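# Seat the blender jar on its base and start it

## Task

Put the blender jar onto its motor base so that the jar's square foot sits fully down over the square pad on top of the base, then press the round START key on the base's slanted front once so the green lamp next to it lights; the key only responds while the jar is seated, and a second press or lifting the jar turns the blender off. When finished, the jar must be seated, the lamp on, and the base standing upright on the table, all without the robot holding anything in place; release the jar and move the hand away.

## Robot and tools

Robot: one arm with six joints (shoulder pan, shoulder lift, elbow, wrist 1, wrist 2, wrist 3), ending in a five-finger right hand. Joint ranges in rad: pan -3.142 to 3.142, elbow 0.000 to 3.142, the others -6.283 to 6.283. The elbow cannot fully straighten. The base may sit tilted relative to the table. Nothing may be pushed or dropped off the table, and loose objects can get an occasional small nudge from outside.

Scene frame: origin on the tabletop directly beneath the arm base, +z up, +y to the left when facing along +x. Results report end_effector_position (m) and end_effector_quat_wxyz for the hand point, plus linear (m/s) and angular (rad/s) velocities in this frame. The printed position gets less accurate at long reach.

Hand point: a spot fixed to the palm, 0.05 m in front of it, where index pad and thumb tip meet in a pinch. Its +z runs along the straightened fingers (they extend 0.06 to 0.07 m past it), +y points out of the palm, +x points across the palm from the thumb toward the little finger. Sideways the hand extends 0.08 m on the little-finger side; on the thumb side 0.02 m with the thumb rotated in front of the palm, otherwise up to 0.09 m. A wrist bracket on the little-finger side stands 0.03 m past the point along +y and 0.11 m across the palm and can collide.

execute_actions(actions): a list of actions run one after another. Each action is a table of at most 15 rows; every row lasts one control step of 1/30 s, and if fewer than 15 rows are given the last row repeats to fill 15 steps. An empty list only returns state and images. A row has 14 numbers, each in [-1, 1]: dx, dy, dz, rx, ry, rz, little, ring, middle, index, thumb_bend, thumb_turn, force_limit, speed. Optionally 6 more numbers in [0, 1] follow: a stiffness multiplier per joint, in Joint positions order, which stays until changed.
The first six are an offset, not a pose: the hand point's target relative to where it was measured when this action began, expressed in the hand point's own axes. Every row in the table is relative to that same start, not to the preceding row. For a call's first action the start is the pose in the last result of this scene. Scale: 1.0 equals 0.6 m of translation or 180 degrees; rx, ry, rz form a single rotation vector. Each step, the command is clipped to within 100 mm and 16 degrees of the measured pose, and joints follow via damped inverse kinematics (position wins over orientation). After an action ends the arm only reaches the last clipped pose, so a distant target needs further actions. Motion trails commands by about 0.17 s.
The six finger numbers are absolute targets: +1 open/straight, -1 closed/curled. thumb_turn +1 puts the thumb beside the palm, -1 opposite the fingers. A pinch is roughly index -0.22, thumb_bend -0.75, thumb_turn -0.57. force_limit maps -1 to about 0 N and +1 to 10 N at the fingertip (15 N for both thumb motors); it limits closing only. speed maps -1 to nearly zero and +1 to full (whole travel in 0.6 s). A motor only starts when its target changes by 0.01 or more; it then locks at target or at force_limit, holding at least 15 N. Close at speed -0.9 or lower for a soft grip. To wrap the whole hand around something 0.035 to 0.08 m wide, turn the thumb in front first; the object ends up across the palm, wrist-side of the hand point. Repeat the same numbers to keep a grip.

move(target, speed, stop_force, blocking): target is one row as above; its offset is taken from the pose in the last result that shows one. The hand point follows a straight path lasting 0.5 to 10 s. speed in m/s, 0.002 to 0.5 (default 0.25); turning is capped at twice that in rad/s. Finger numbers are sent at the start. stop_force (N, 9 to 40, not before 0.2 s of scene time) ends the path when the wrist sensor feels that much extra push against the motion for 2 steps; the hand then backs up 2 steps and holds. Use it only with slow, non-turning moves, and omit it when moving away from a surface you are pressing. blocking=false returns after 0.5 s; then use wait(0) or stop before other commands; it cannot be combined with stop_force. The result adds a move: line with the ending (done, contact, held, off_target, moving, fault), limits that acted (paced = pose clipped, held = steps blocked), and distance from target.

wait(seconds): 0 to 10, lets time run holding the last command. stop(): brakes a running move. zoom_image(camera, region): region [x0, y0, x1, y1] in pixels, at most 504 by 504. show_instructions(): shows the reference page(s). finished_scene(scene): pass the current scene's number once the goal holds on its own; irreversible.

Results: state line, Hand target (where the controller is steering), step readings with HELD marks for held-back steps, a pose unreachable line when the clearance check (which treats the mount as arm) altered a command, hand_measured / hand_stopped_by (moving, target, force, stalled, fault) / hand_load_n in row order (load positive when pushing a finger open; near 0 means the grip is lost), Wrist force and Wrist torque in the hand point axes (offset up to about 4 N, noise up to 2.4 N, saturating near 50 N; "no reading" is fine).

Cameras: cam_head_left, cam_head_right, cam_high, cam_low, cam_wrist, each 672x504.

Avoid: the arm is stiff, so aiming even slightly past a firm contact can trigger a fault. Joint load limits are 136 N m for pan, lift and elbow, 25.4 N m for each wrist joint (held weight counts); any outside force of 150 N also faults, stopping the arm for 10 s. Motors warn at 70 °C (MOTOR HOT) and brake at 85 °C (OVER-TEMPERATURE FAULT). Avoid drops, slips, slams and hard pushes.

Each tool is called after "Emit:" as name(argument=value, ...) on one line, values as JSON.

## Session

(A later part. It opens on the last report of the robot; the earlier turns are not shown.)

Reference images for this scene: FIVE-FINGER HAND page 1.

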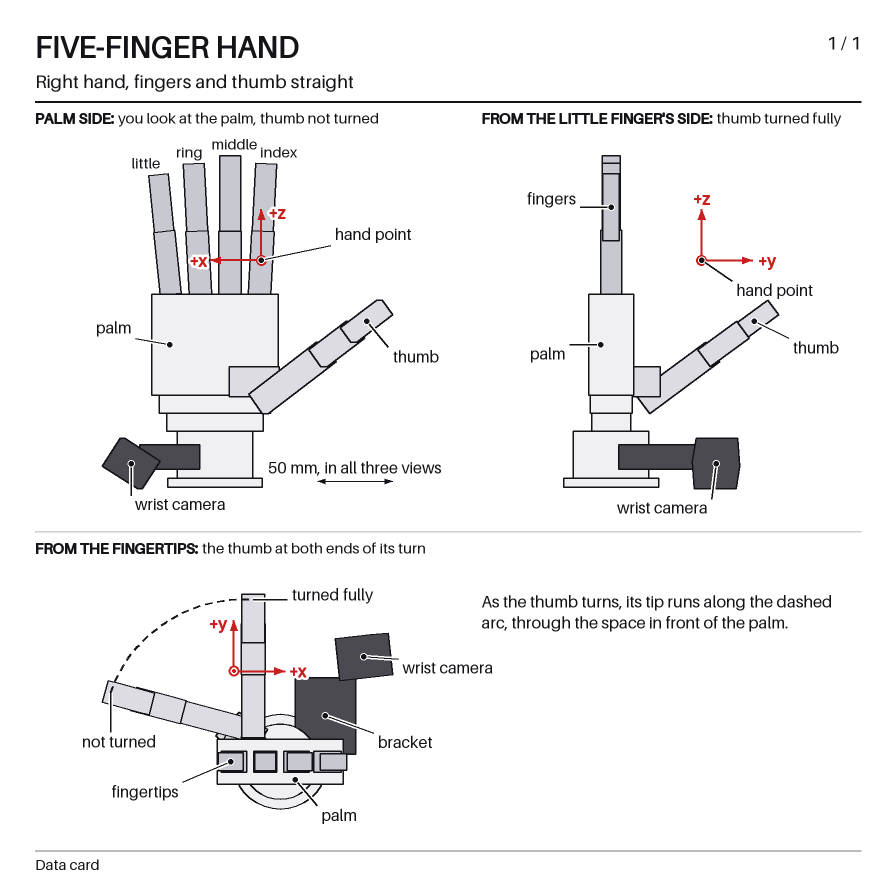

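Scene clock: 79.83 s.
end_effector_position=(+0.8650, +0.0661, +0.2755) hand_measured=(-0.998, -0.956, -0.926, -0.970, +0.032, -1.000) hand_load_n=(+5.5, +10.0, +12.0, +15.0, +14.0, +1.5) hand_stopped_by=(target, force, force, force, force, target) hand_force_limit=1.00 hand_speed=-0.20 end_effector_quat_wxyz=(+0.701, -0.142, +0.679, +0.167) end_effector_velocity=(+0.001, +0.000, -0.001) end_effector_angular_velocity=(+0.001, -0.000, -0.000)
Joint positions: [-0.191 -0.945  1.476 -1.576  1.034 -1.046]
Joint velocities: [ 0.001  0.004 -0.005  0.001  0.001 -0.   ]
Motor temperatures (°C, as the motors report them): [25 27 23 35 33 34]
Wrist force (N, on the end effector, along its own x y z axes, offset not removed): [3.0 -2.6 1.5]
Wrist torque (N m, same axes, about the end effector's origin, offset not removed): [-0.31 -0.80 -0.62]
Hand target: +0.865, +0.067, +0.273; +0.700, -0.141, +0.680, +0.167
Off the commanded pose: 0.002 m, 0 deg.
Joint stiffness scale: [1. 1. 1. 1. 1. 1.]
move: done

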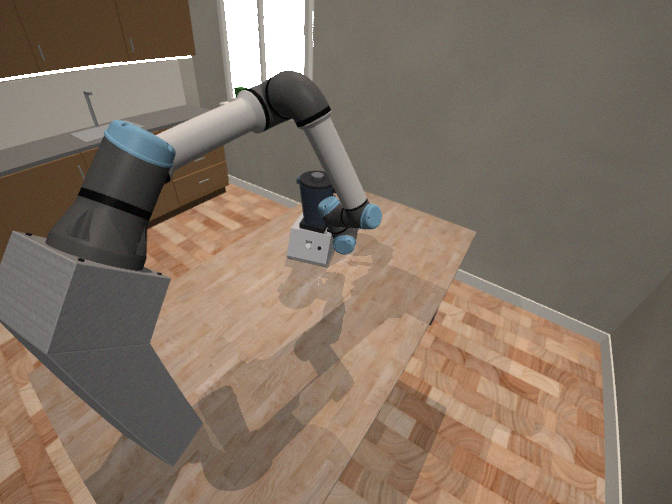

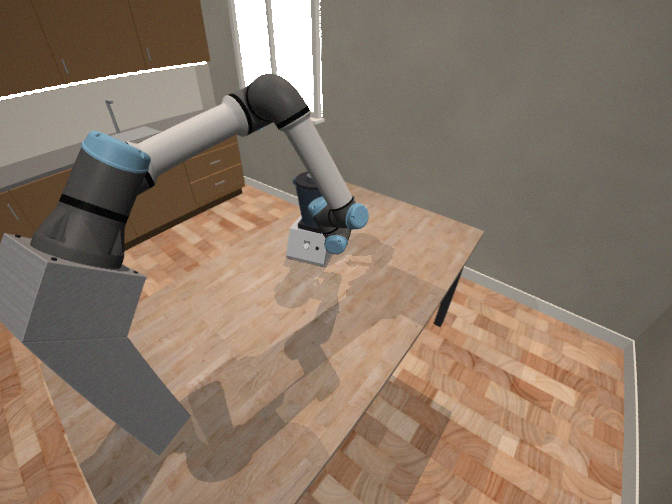

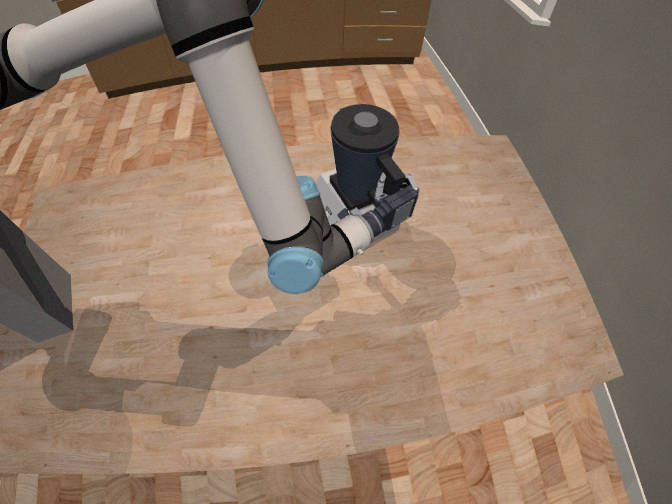

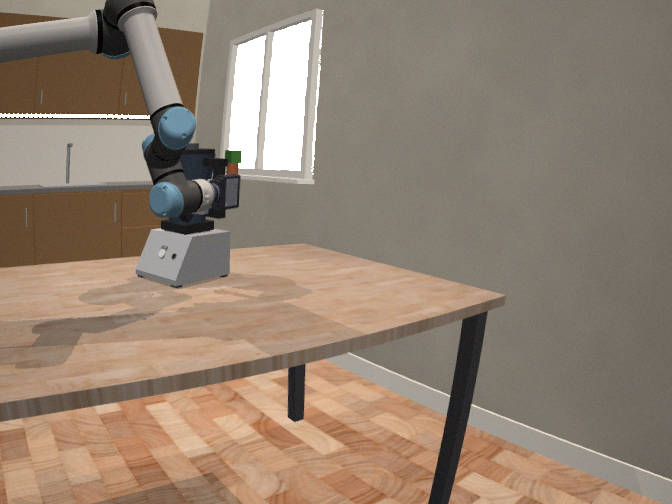

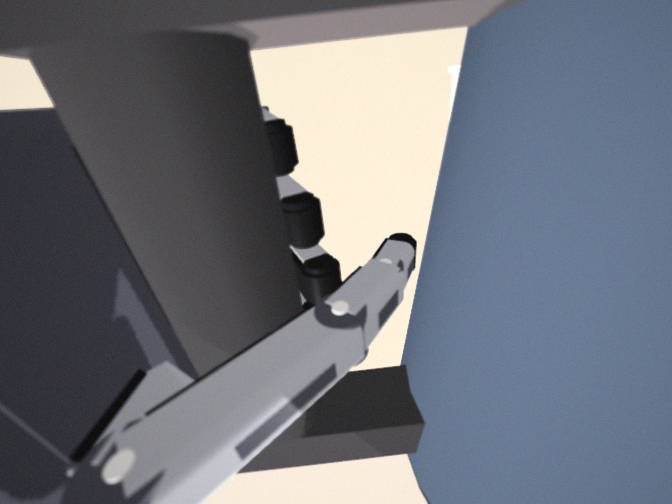

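Emit:
execute_actions(actions=[[[0.005,0,0,0,0,0,-1,-1,-1,-1,-1,-1,1,-0.2]],[[0,0,0,0,0,0,1,1,1,1,0.15,-1,1,0.2]],[[0,0,0,0,0,0,1,1,1,1,0.15,-1,1,0.2]]])

Emit:
move(target=[0,-0.012,-0.3,0,0,0,1,1,1,1,0.15,-1,1,0.2], speed=0.12)

Emit:
move(target=[0,0,-0.17,0,0.19,0,-1,-1,-1,1,1,1,0,0.5])

Emit:
zoom_image(camera="cam_low", region=[140,185,240,260])

Scene clock: 87.50 s.
end_effector_position=(+0.8654, +0.0662, +0.2749) hand_measured=(+0.794, +0.836, +0.866, +0.822, +0.150, -1.000) hand_load_n=(+0.0, +0.0, +0.0, +0.0, +0.0, +0.0) hand_stopped_by=(moving, moving, moving, moving, target, target) hand_force_limit=1.00 hand_speed=0.20 end_effector_quat_wxyz=(+0.701, -0.142, +0.679, +0.167) end_effector_velocity=(-0.000, +0.000, -0.000) end_effector_angular_velocity=(+0.000, +0.001, +0.000)
Joint positions: [-0.191 -0.943  1.473 -1.576  1.035 -1.047]
Joint velocities: [ 0.  0.  0. -0. -0.  0.]
Motor temperatures (°C, as the motors report them): [25 27 23 35 33 34]
Wrist force (N, on the end effector, along its own x y z axes, offset not removed): [0.5 3.2 0.4]
Wrist torque (N m, same axes, about the end effector's origin, offset not removed): [0.37 -0.37 -0.03]
Hand target: +0.865, +0.066, +0.275; +0.701, -0.142, +0.679, +0.167
Off the commanded pose: 0.000 m, 0 deg.
Joint stiffness scale: [1. 1. 1. 1. 1. 1.]
Step readings (end_effector_position; steps 1 to 15: 1st action; 16 to 30: 2nd action; 31 to 45: 3rd action):
0: (+0.8650, +0.0660, +0.2752)
1: (+0.8650, +0.0660, +0.2752)
2: (+0.8650, +0.0660, +0.2751)
4: (+0.8651, +0.0660, +0.2750)
8: (+0.8654, +0.0661, +0.2749)
15: (+0.8654, +0.0661, +0.2749)
16: (+0.8654, +0.0661, +0.2749)
17: (+0.8654, +0.0661, +0.2749)
19: (+0.8654, +0.0661, +0.2749)
23: (+0.8654, +0.0662, +0.2749)
30: (+0.8654, +0.0662, +0.2749)
31: (+0.8654, +0.0662, +0.2749)
32: (+0.8654, +0.0662, +0.2749)
34: (+0.8654, +0.0662, +0.2749)
38: (+0.8654, +0.0662, +0.2749)
45: end_effector_position above

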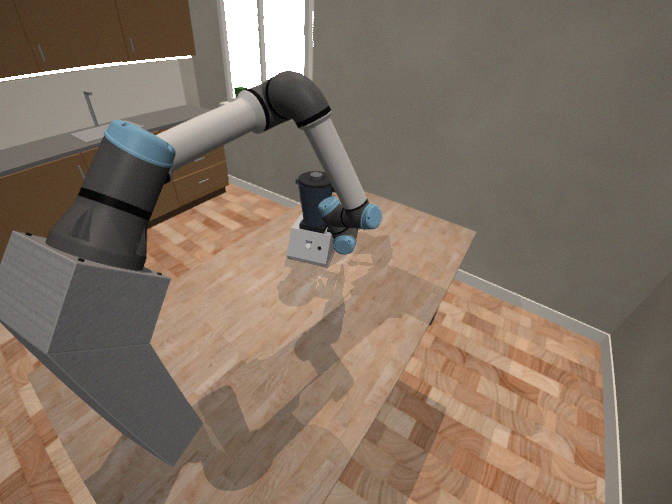

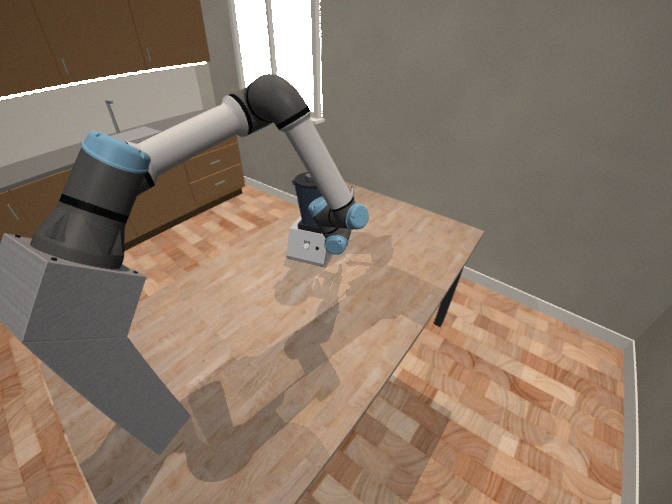

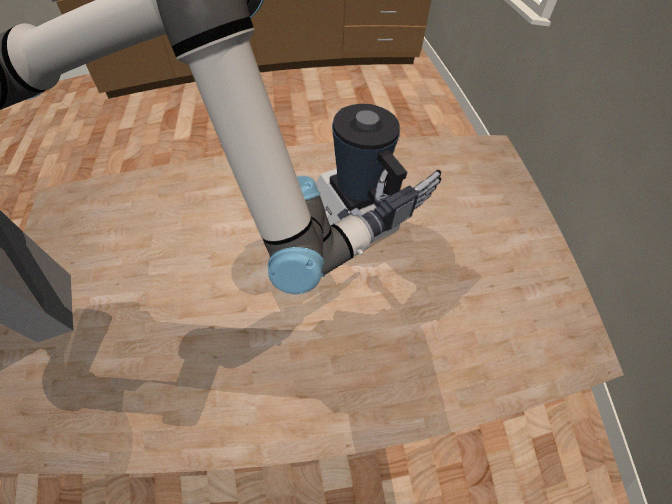

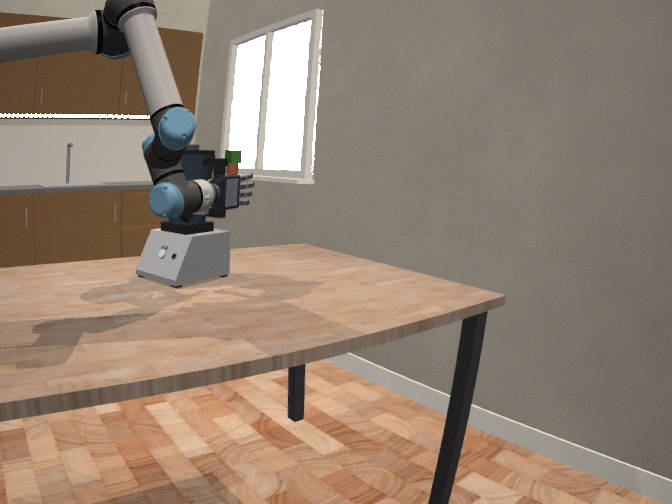

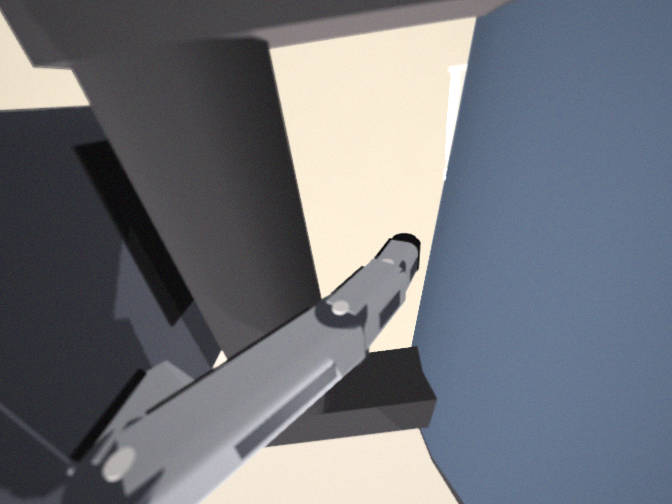

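Scene clock: 89.57 s.
end_effector_position=(+0.7076, -0.0157, +0.2685) hand_measured=(+1.000, +1.000, +1.000, +1.000, +0.150, -1.000) hand_load_n=(+0.0, +0.0, +0.0, +0.0, +0.0, +0.0) hand_stopped_by=(target, target, target, target, target, target) hand_force_limit=1.00 hand_speed=0.20 end_effector_quat_wxyz=(+0.702, -0.143, +0.677, +0.167) end_effector_velocity=(-0.001, -0.001, +0.002) end_effector_angular_velocity=(-0.002, -0.007, +0.005)
Joint positions: [-0.352 -0.876  1.832 -2.099  0.96  -0.876]
Joint velocities: [-0.003  0.     0.002 -0.014 -0.001  0.005]
Motor temperatures (°C, as the motors report them): [25 27 23 35 33 34]
Wrist force (N, on the end effector, along its own x y z axes, offset not removed): [-0.5 0.4 -1.3]
Wrist torque (N m, same axes, about the end effector's origin, offset not removed): [0.16 -0.09 -0.16]
Hand target: +0.706, -0.017, +0.268; +0.701, -0.142, +0.679, +0.167
Off the commanded pose: 0.002 m, 0 deg.
Joint stiffness scale: [1. 1. 1. 1. 1. 1.]
move: done

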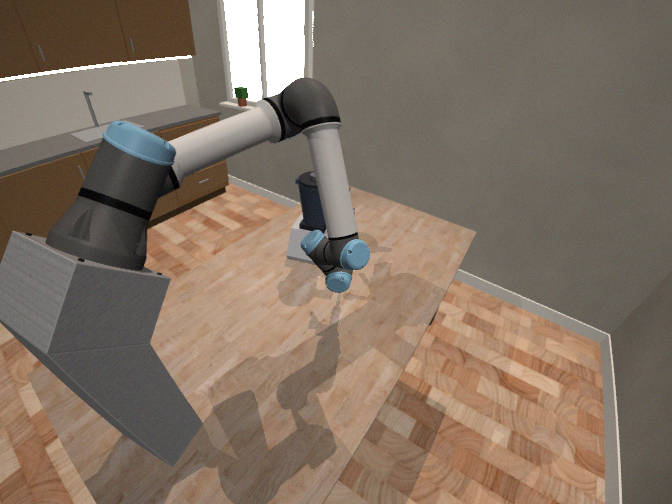

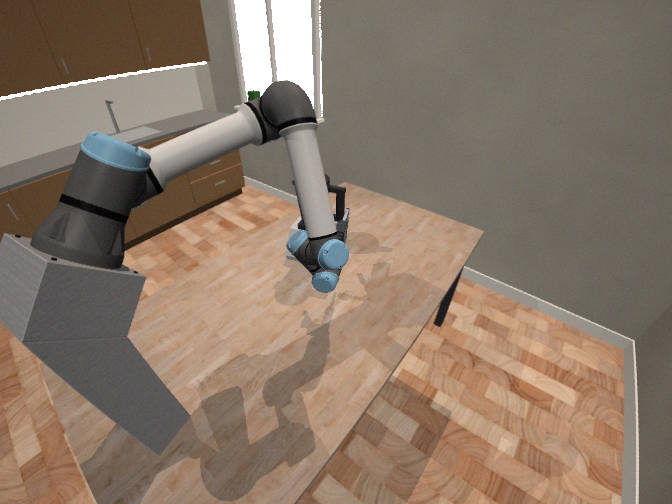

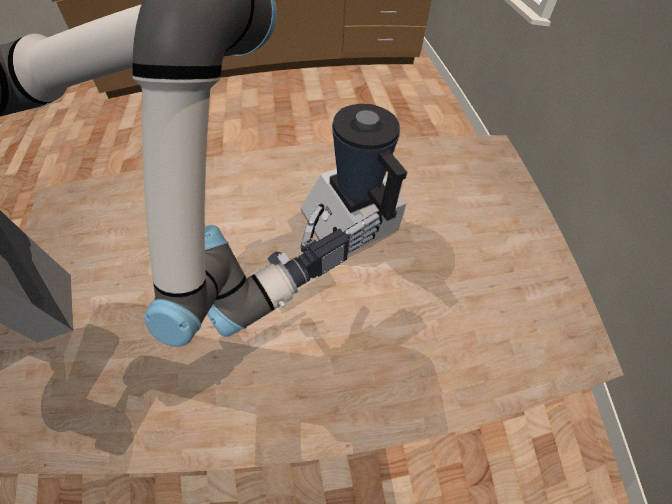

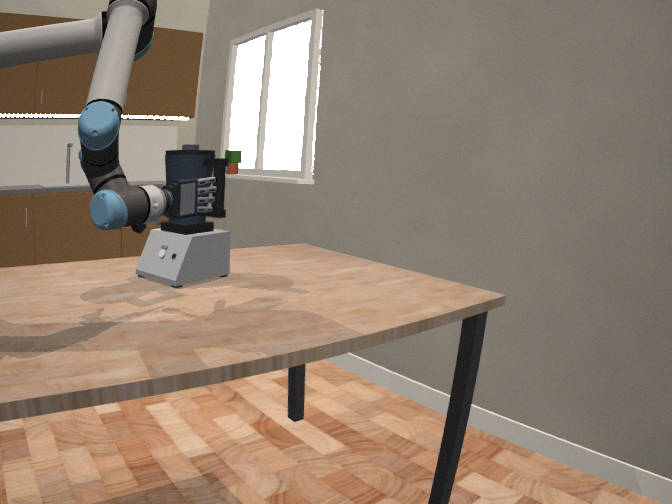

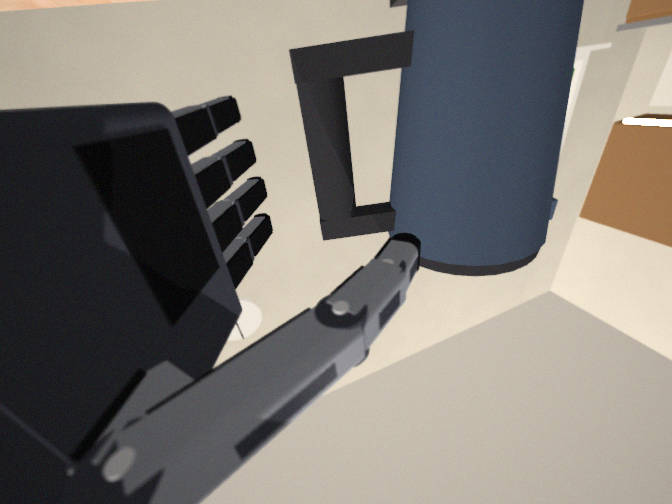

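Scene clock: 91.47 s.
end_effector_position=(+0.6139, -0.0580, +0.2634) hand_measured=(-1.000, -1.000, -1.000, +1.000, +1.000, +1.000) hand_load_n=(+0.0, +0.0, +0.0, +0.0, +0.0, +0.0) hand_stopped_by=(target, target, target, target, target, target) hand_force_limit=0.00 hand_speed=0.50 end_effector_quat_wxyz=(+0.472, -0.184, +0.854, +0.119) end_effector_velocity=(-0.001, -0.001, -0.002) end_effector_angular_velocity=(-0.011, +0.012, -0.004)
Joint positions: [-0.602 -1.172  2.072 -1.484  0.471 -1.173]
Joint velocities: [-0.002 -0.005 -0.005  0.044 -0.002 -0.031]
Motor temperatures (°C, as the motors report them): [25 27 23 35 33 34]
Wrist force (N, on the end effector, along its own x y z axes, offset not removed): [-0.9 0.5 -0.4]
Wrist torque (N m, same axes, about the end effector's origin, offset not removed): [-0.08 -0.22 -0.26]
Hand target: +0.615, -0.059, +0.264; +0.472, -0.186, +0.854, +0.118
Off the commanded pose: 0.002 m, 0 deg.
Joint stiffness scale: [1. 1. 1. 1. 1. 1.]
move: done

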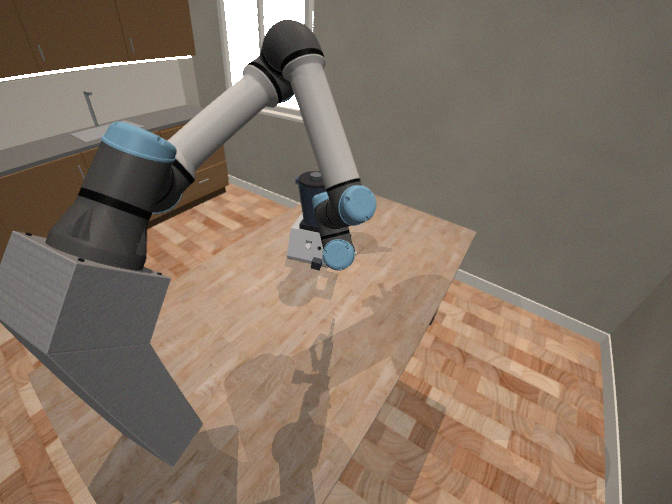

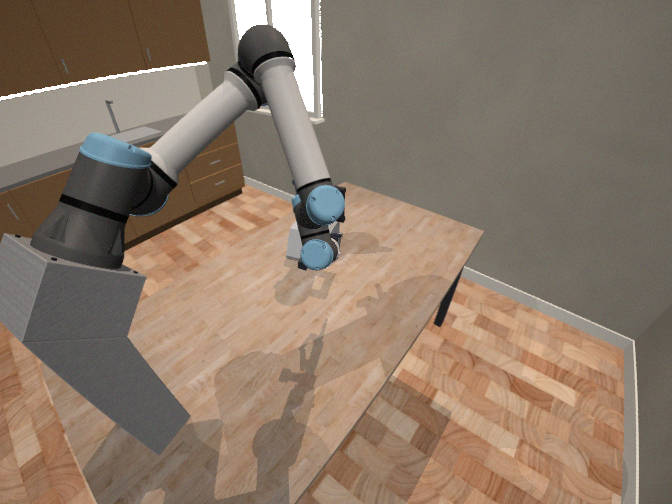

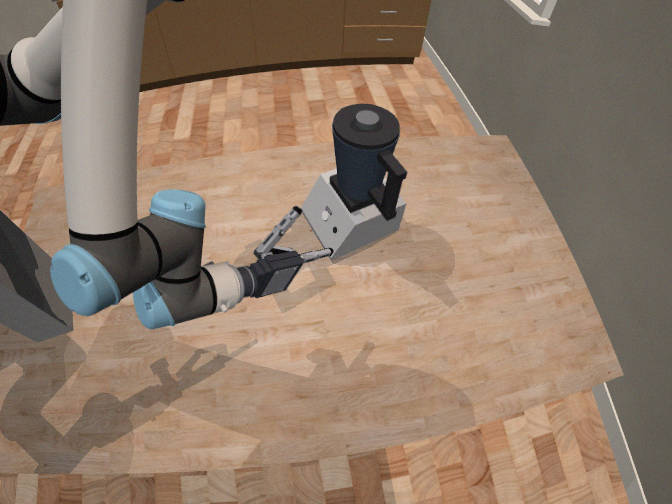

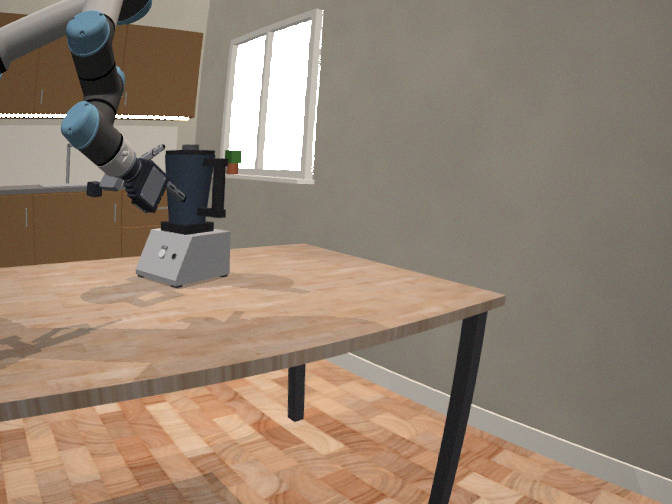

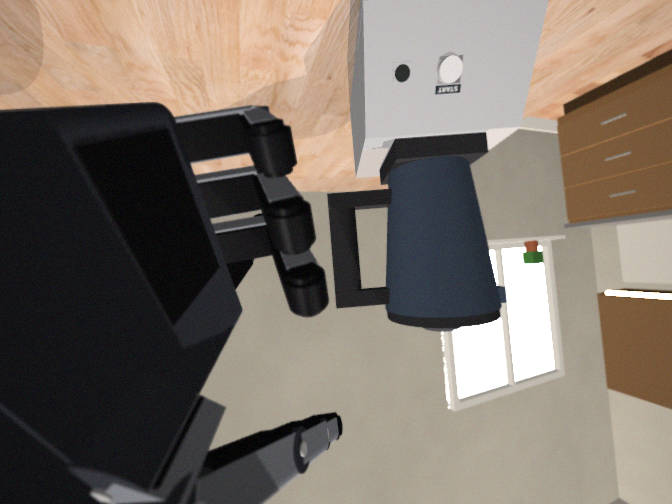

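Region (140, 185, 240, 260) of cam_low's 672x504 image, scaled by 5.040, with more detail than that image has; it fills the top 378 rows of this view, and the rest is white.

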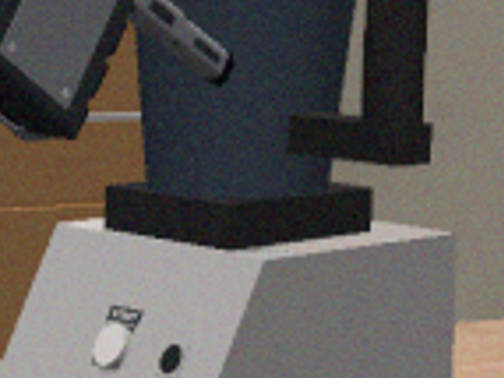

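Emit:
move(target=[0.153,0.275,0.2,0,0,0,-1,-1,-1,1,1,1,0,0.5], speed=0.2)

Emit:
zoom_image(camera="cam_high", region=[270,175,370,250])

Emit:
zoom_image(camera="cam_low", region=[110,210,210,285])

Scene clock: 97.40 s.
end_effector_position=(+0.5898, +0.1173, +0.1285) hand_measured=(-1.000, -1.000, -1.000, +1.000, +1.000, +1.000) hand_load_n=(+0.0, +0.0, +0.0, +0.0, +0.0, +0.0) hand_stopped_by=(target, target, target, target, target, target) hand_force_limit=0.00 hand_speed=0.50 end_effector_quat_wxyz=(+0.472, -0.184, +0.854, +0.119) end_effector_velocity=(+0.001, -0.001, -0.002) end_effector_angular_velocity=(-0.004, +0.000, -0.006)
Joint positions: [-0.167 -0.965  1.979 -1.35   0.866 -1.483]
Joint velocities: [ 0.002  0.003 -0.003  0.003  0.009 -0.002]
Motor temperatures (°C, as the motors report them): [25 27 23 35 33 34]
Wrist force (N, on the end effector, along its own x y z axes, offset not removed): [0.9 -2.6 0.4]
Wrist torque (N m, same axes, about the end effector's origin, offset not removed): [-0.55 -0.32 -0.35]
Hand target: +0.590, +0.118, +0.127; +0.472, -0.184, +0.854, +0.119
Off the commanded pose: 0.001 m, 0 deg.
Joint stiffness scale: [1. 1. 1. 1. 1. 1.]
move: done

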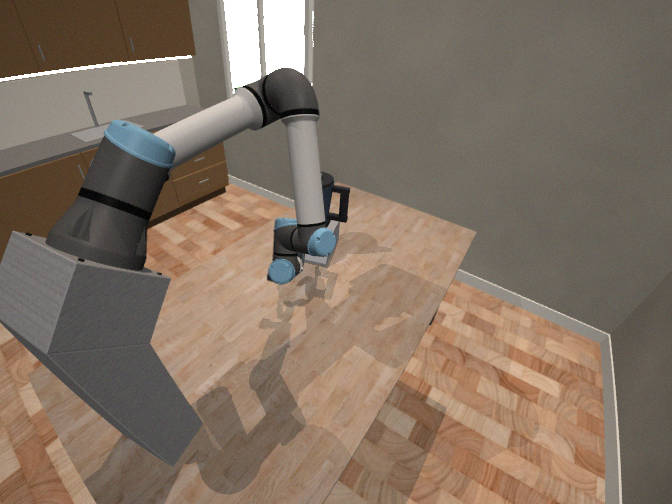

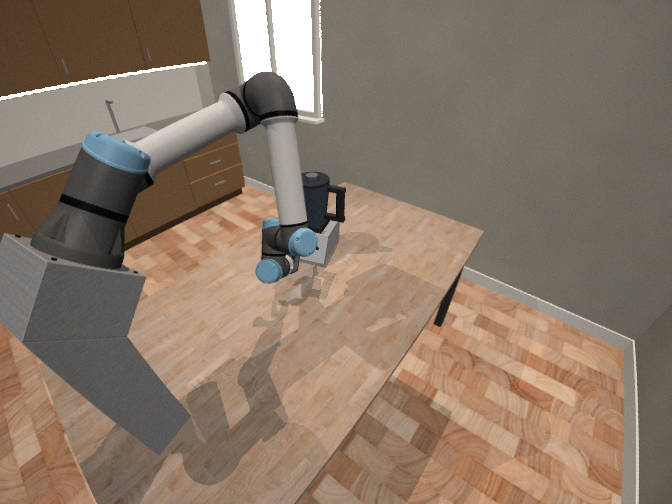

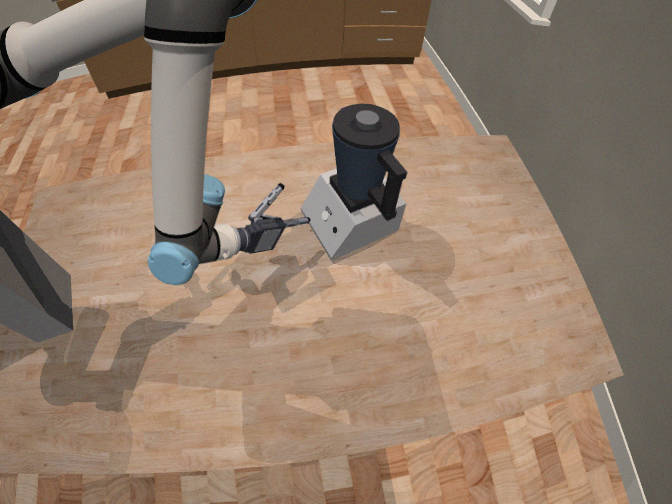

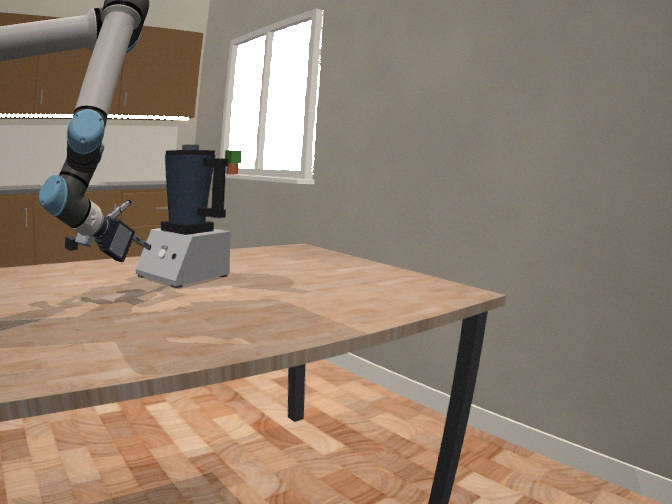

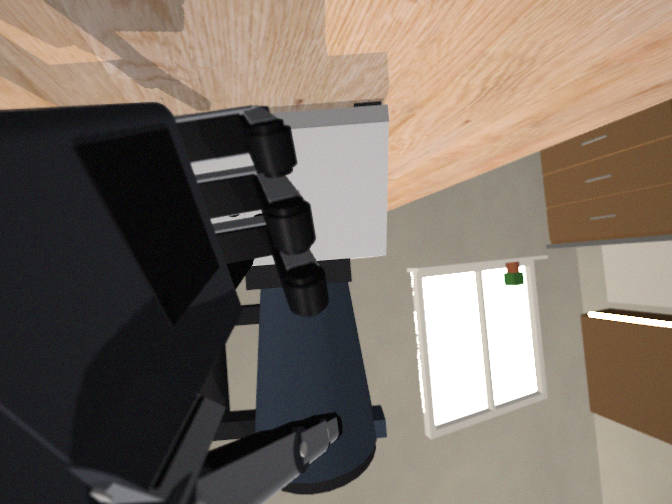

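Region (270, 175, 370, 250) of cam_high's 672x504 image, scaled by 5.040, with more detail than that image has; it fills the top 378 rows of this view, and the rest is white.

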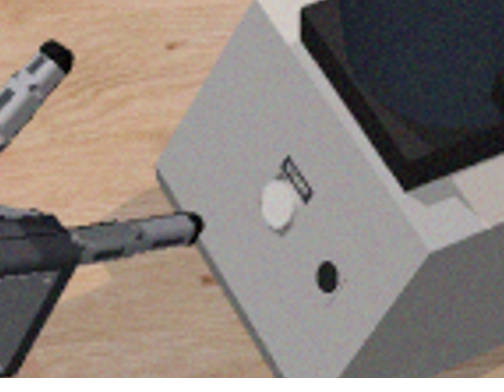

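Region (110, 210, 210, 285) of cam_low's 672x504 image, scaled by 5.040, with more detail than that image has; it fills the top 378 rows of this view, and the rest is white.

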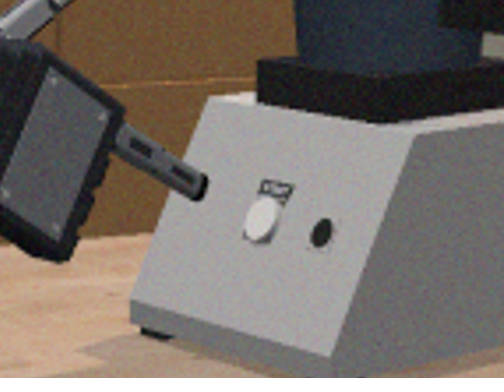

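Emit:
move(target=[-0.007,0,0.05,0,0,0,-1,-1,-1,1,1,1,0,0.5], speed=0.05)

Emit:
zoom_image(camera="cam_high", region=[270,175,370,250])

Emit:
zoom_image(camera="cam_low", region=[110,210,210,285])

Scene clock: 104.57 s.
end_effector_position=(+0.6143, +0.1288, +0.1175) hand_measured=(-1.000, -1.000, -1.000, +1.000, +1.000, +1.000) hand_load_n=(+0.0, +0.0, +0.0, +0.0, +0.0, +0.0) hand_stopped_by=(target, target, target, target, target, target) hand_force_limit=0.00 hand_speed=0.50 end_effector_quat_wxyz=(+0.472, -0.184, +0.854, +0.119) end_effector_velocity=(-0.001, -0.001, -0.003) end_effector_angular_velocity=(-0.003, +0.008, -0.006)
Joint positions: [-0.131 -0.955  1.902 -1.274  0.9   -1.498]
Joint velocities: [ 0.001  0.004 -0.004  0.013  0.005 -0.004]
Motor temperatures (°C, as the motors report them): [25 27 23 35 33 34]
Wrist force (N, on the end effector, along its own x y z axes, offset not removed): [2.0 -3.2 1.1]
Wrist torque (N m, same axes, about the end effector's origin, offset not removed): [-0.73 -0.59 -0.10]
Hand target: +0.615, +0.129, +0.116; +0.472, -0.184, +0.854, +0.119
Off the commanded pose: 0.001 m, 0 deg.
Joint stiffness scale: [1. 1. 1. 1. 1. 1.]
move: done

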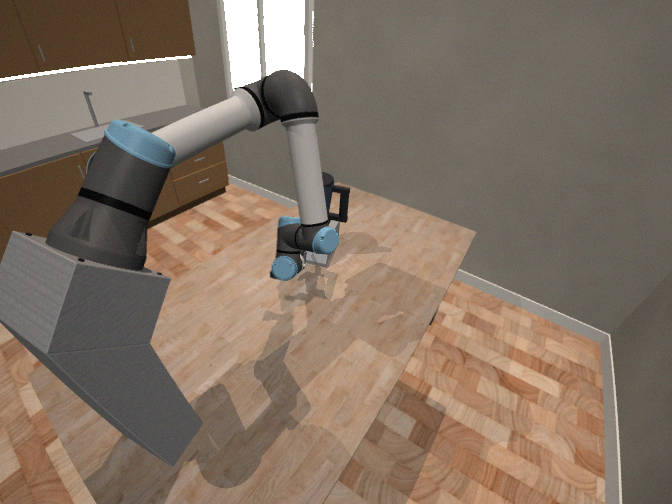

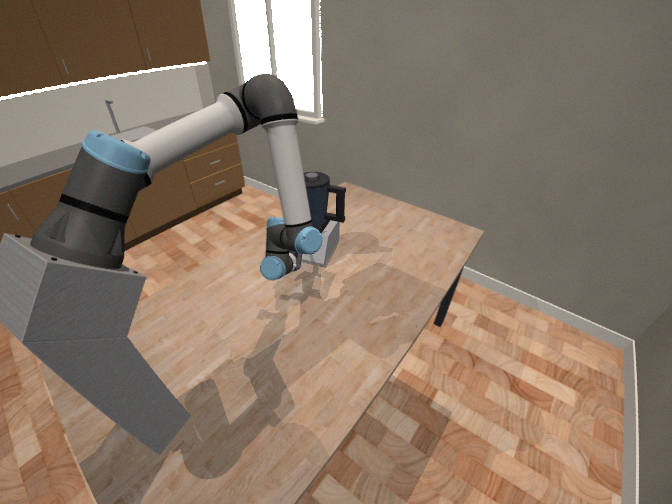

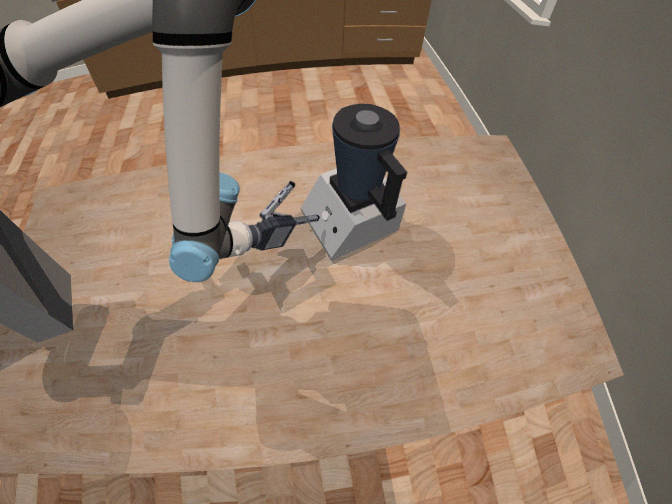

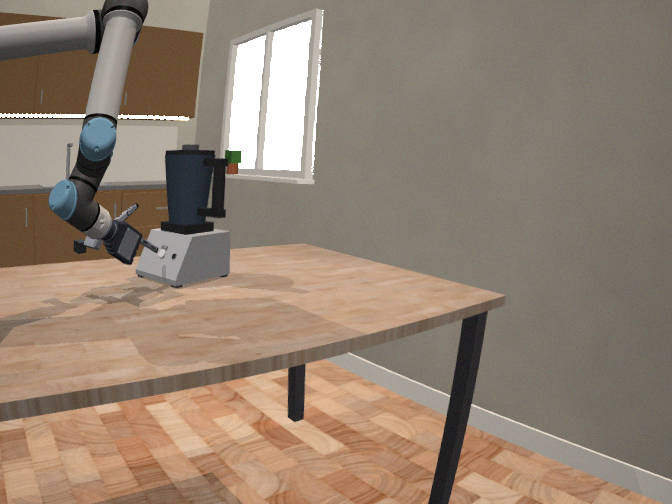

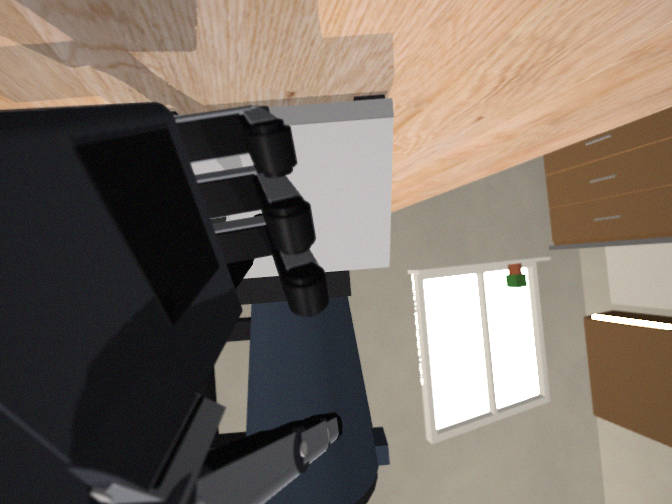

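Region (270, 175, 370, 250) of cam_high's 672x504 image, scaled by 5.040, with more detail than that image has; it fills the top 378 rows of this view, and the rest is white.

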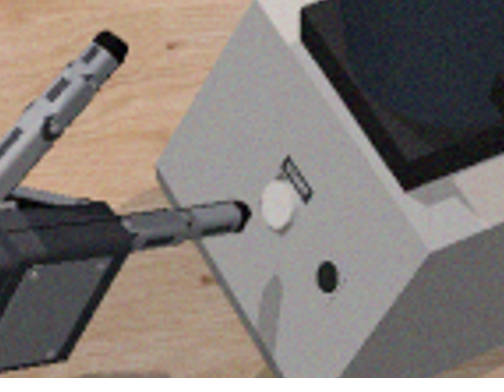

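Region (110, 210, 210, 285) of cam_low's 672x504 image, scaled by 5.040, with more detail than that image has; it fills the top 378 rows of this view, and the rest is white.

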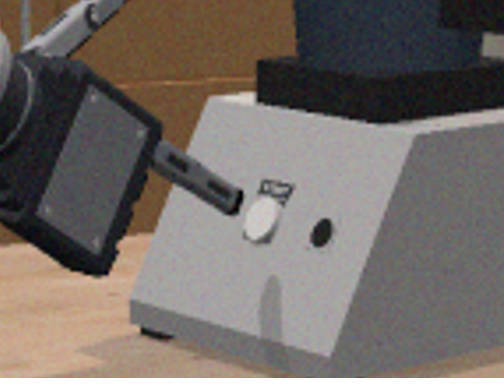

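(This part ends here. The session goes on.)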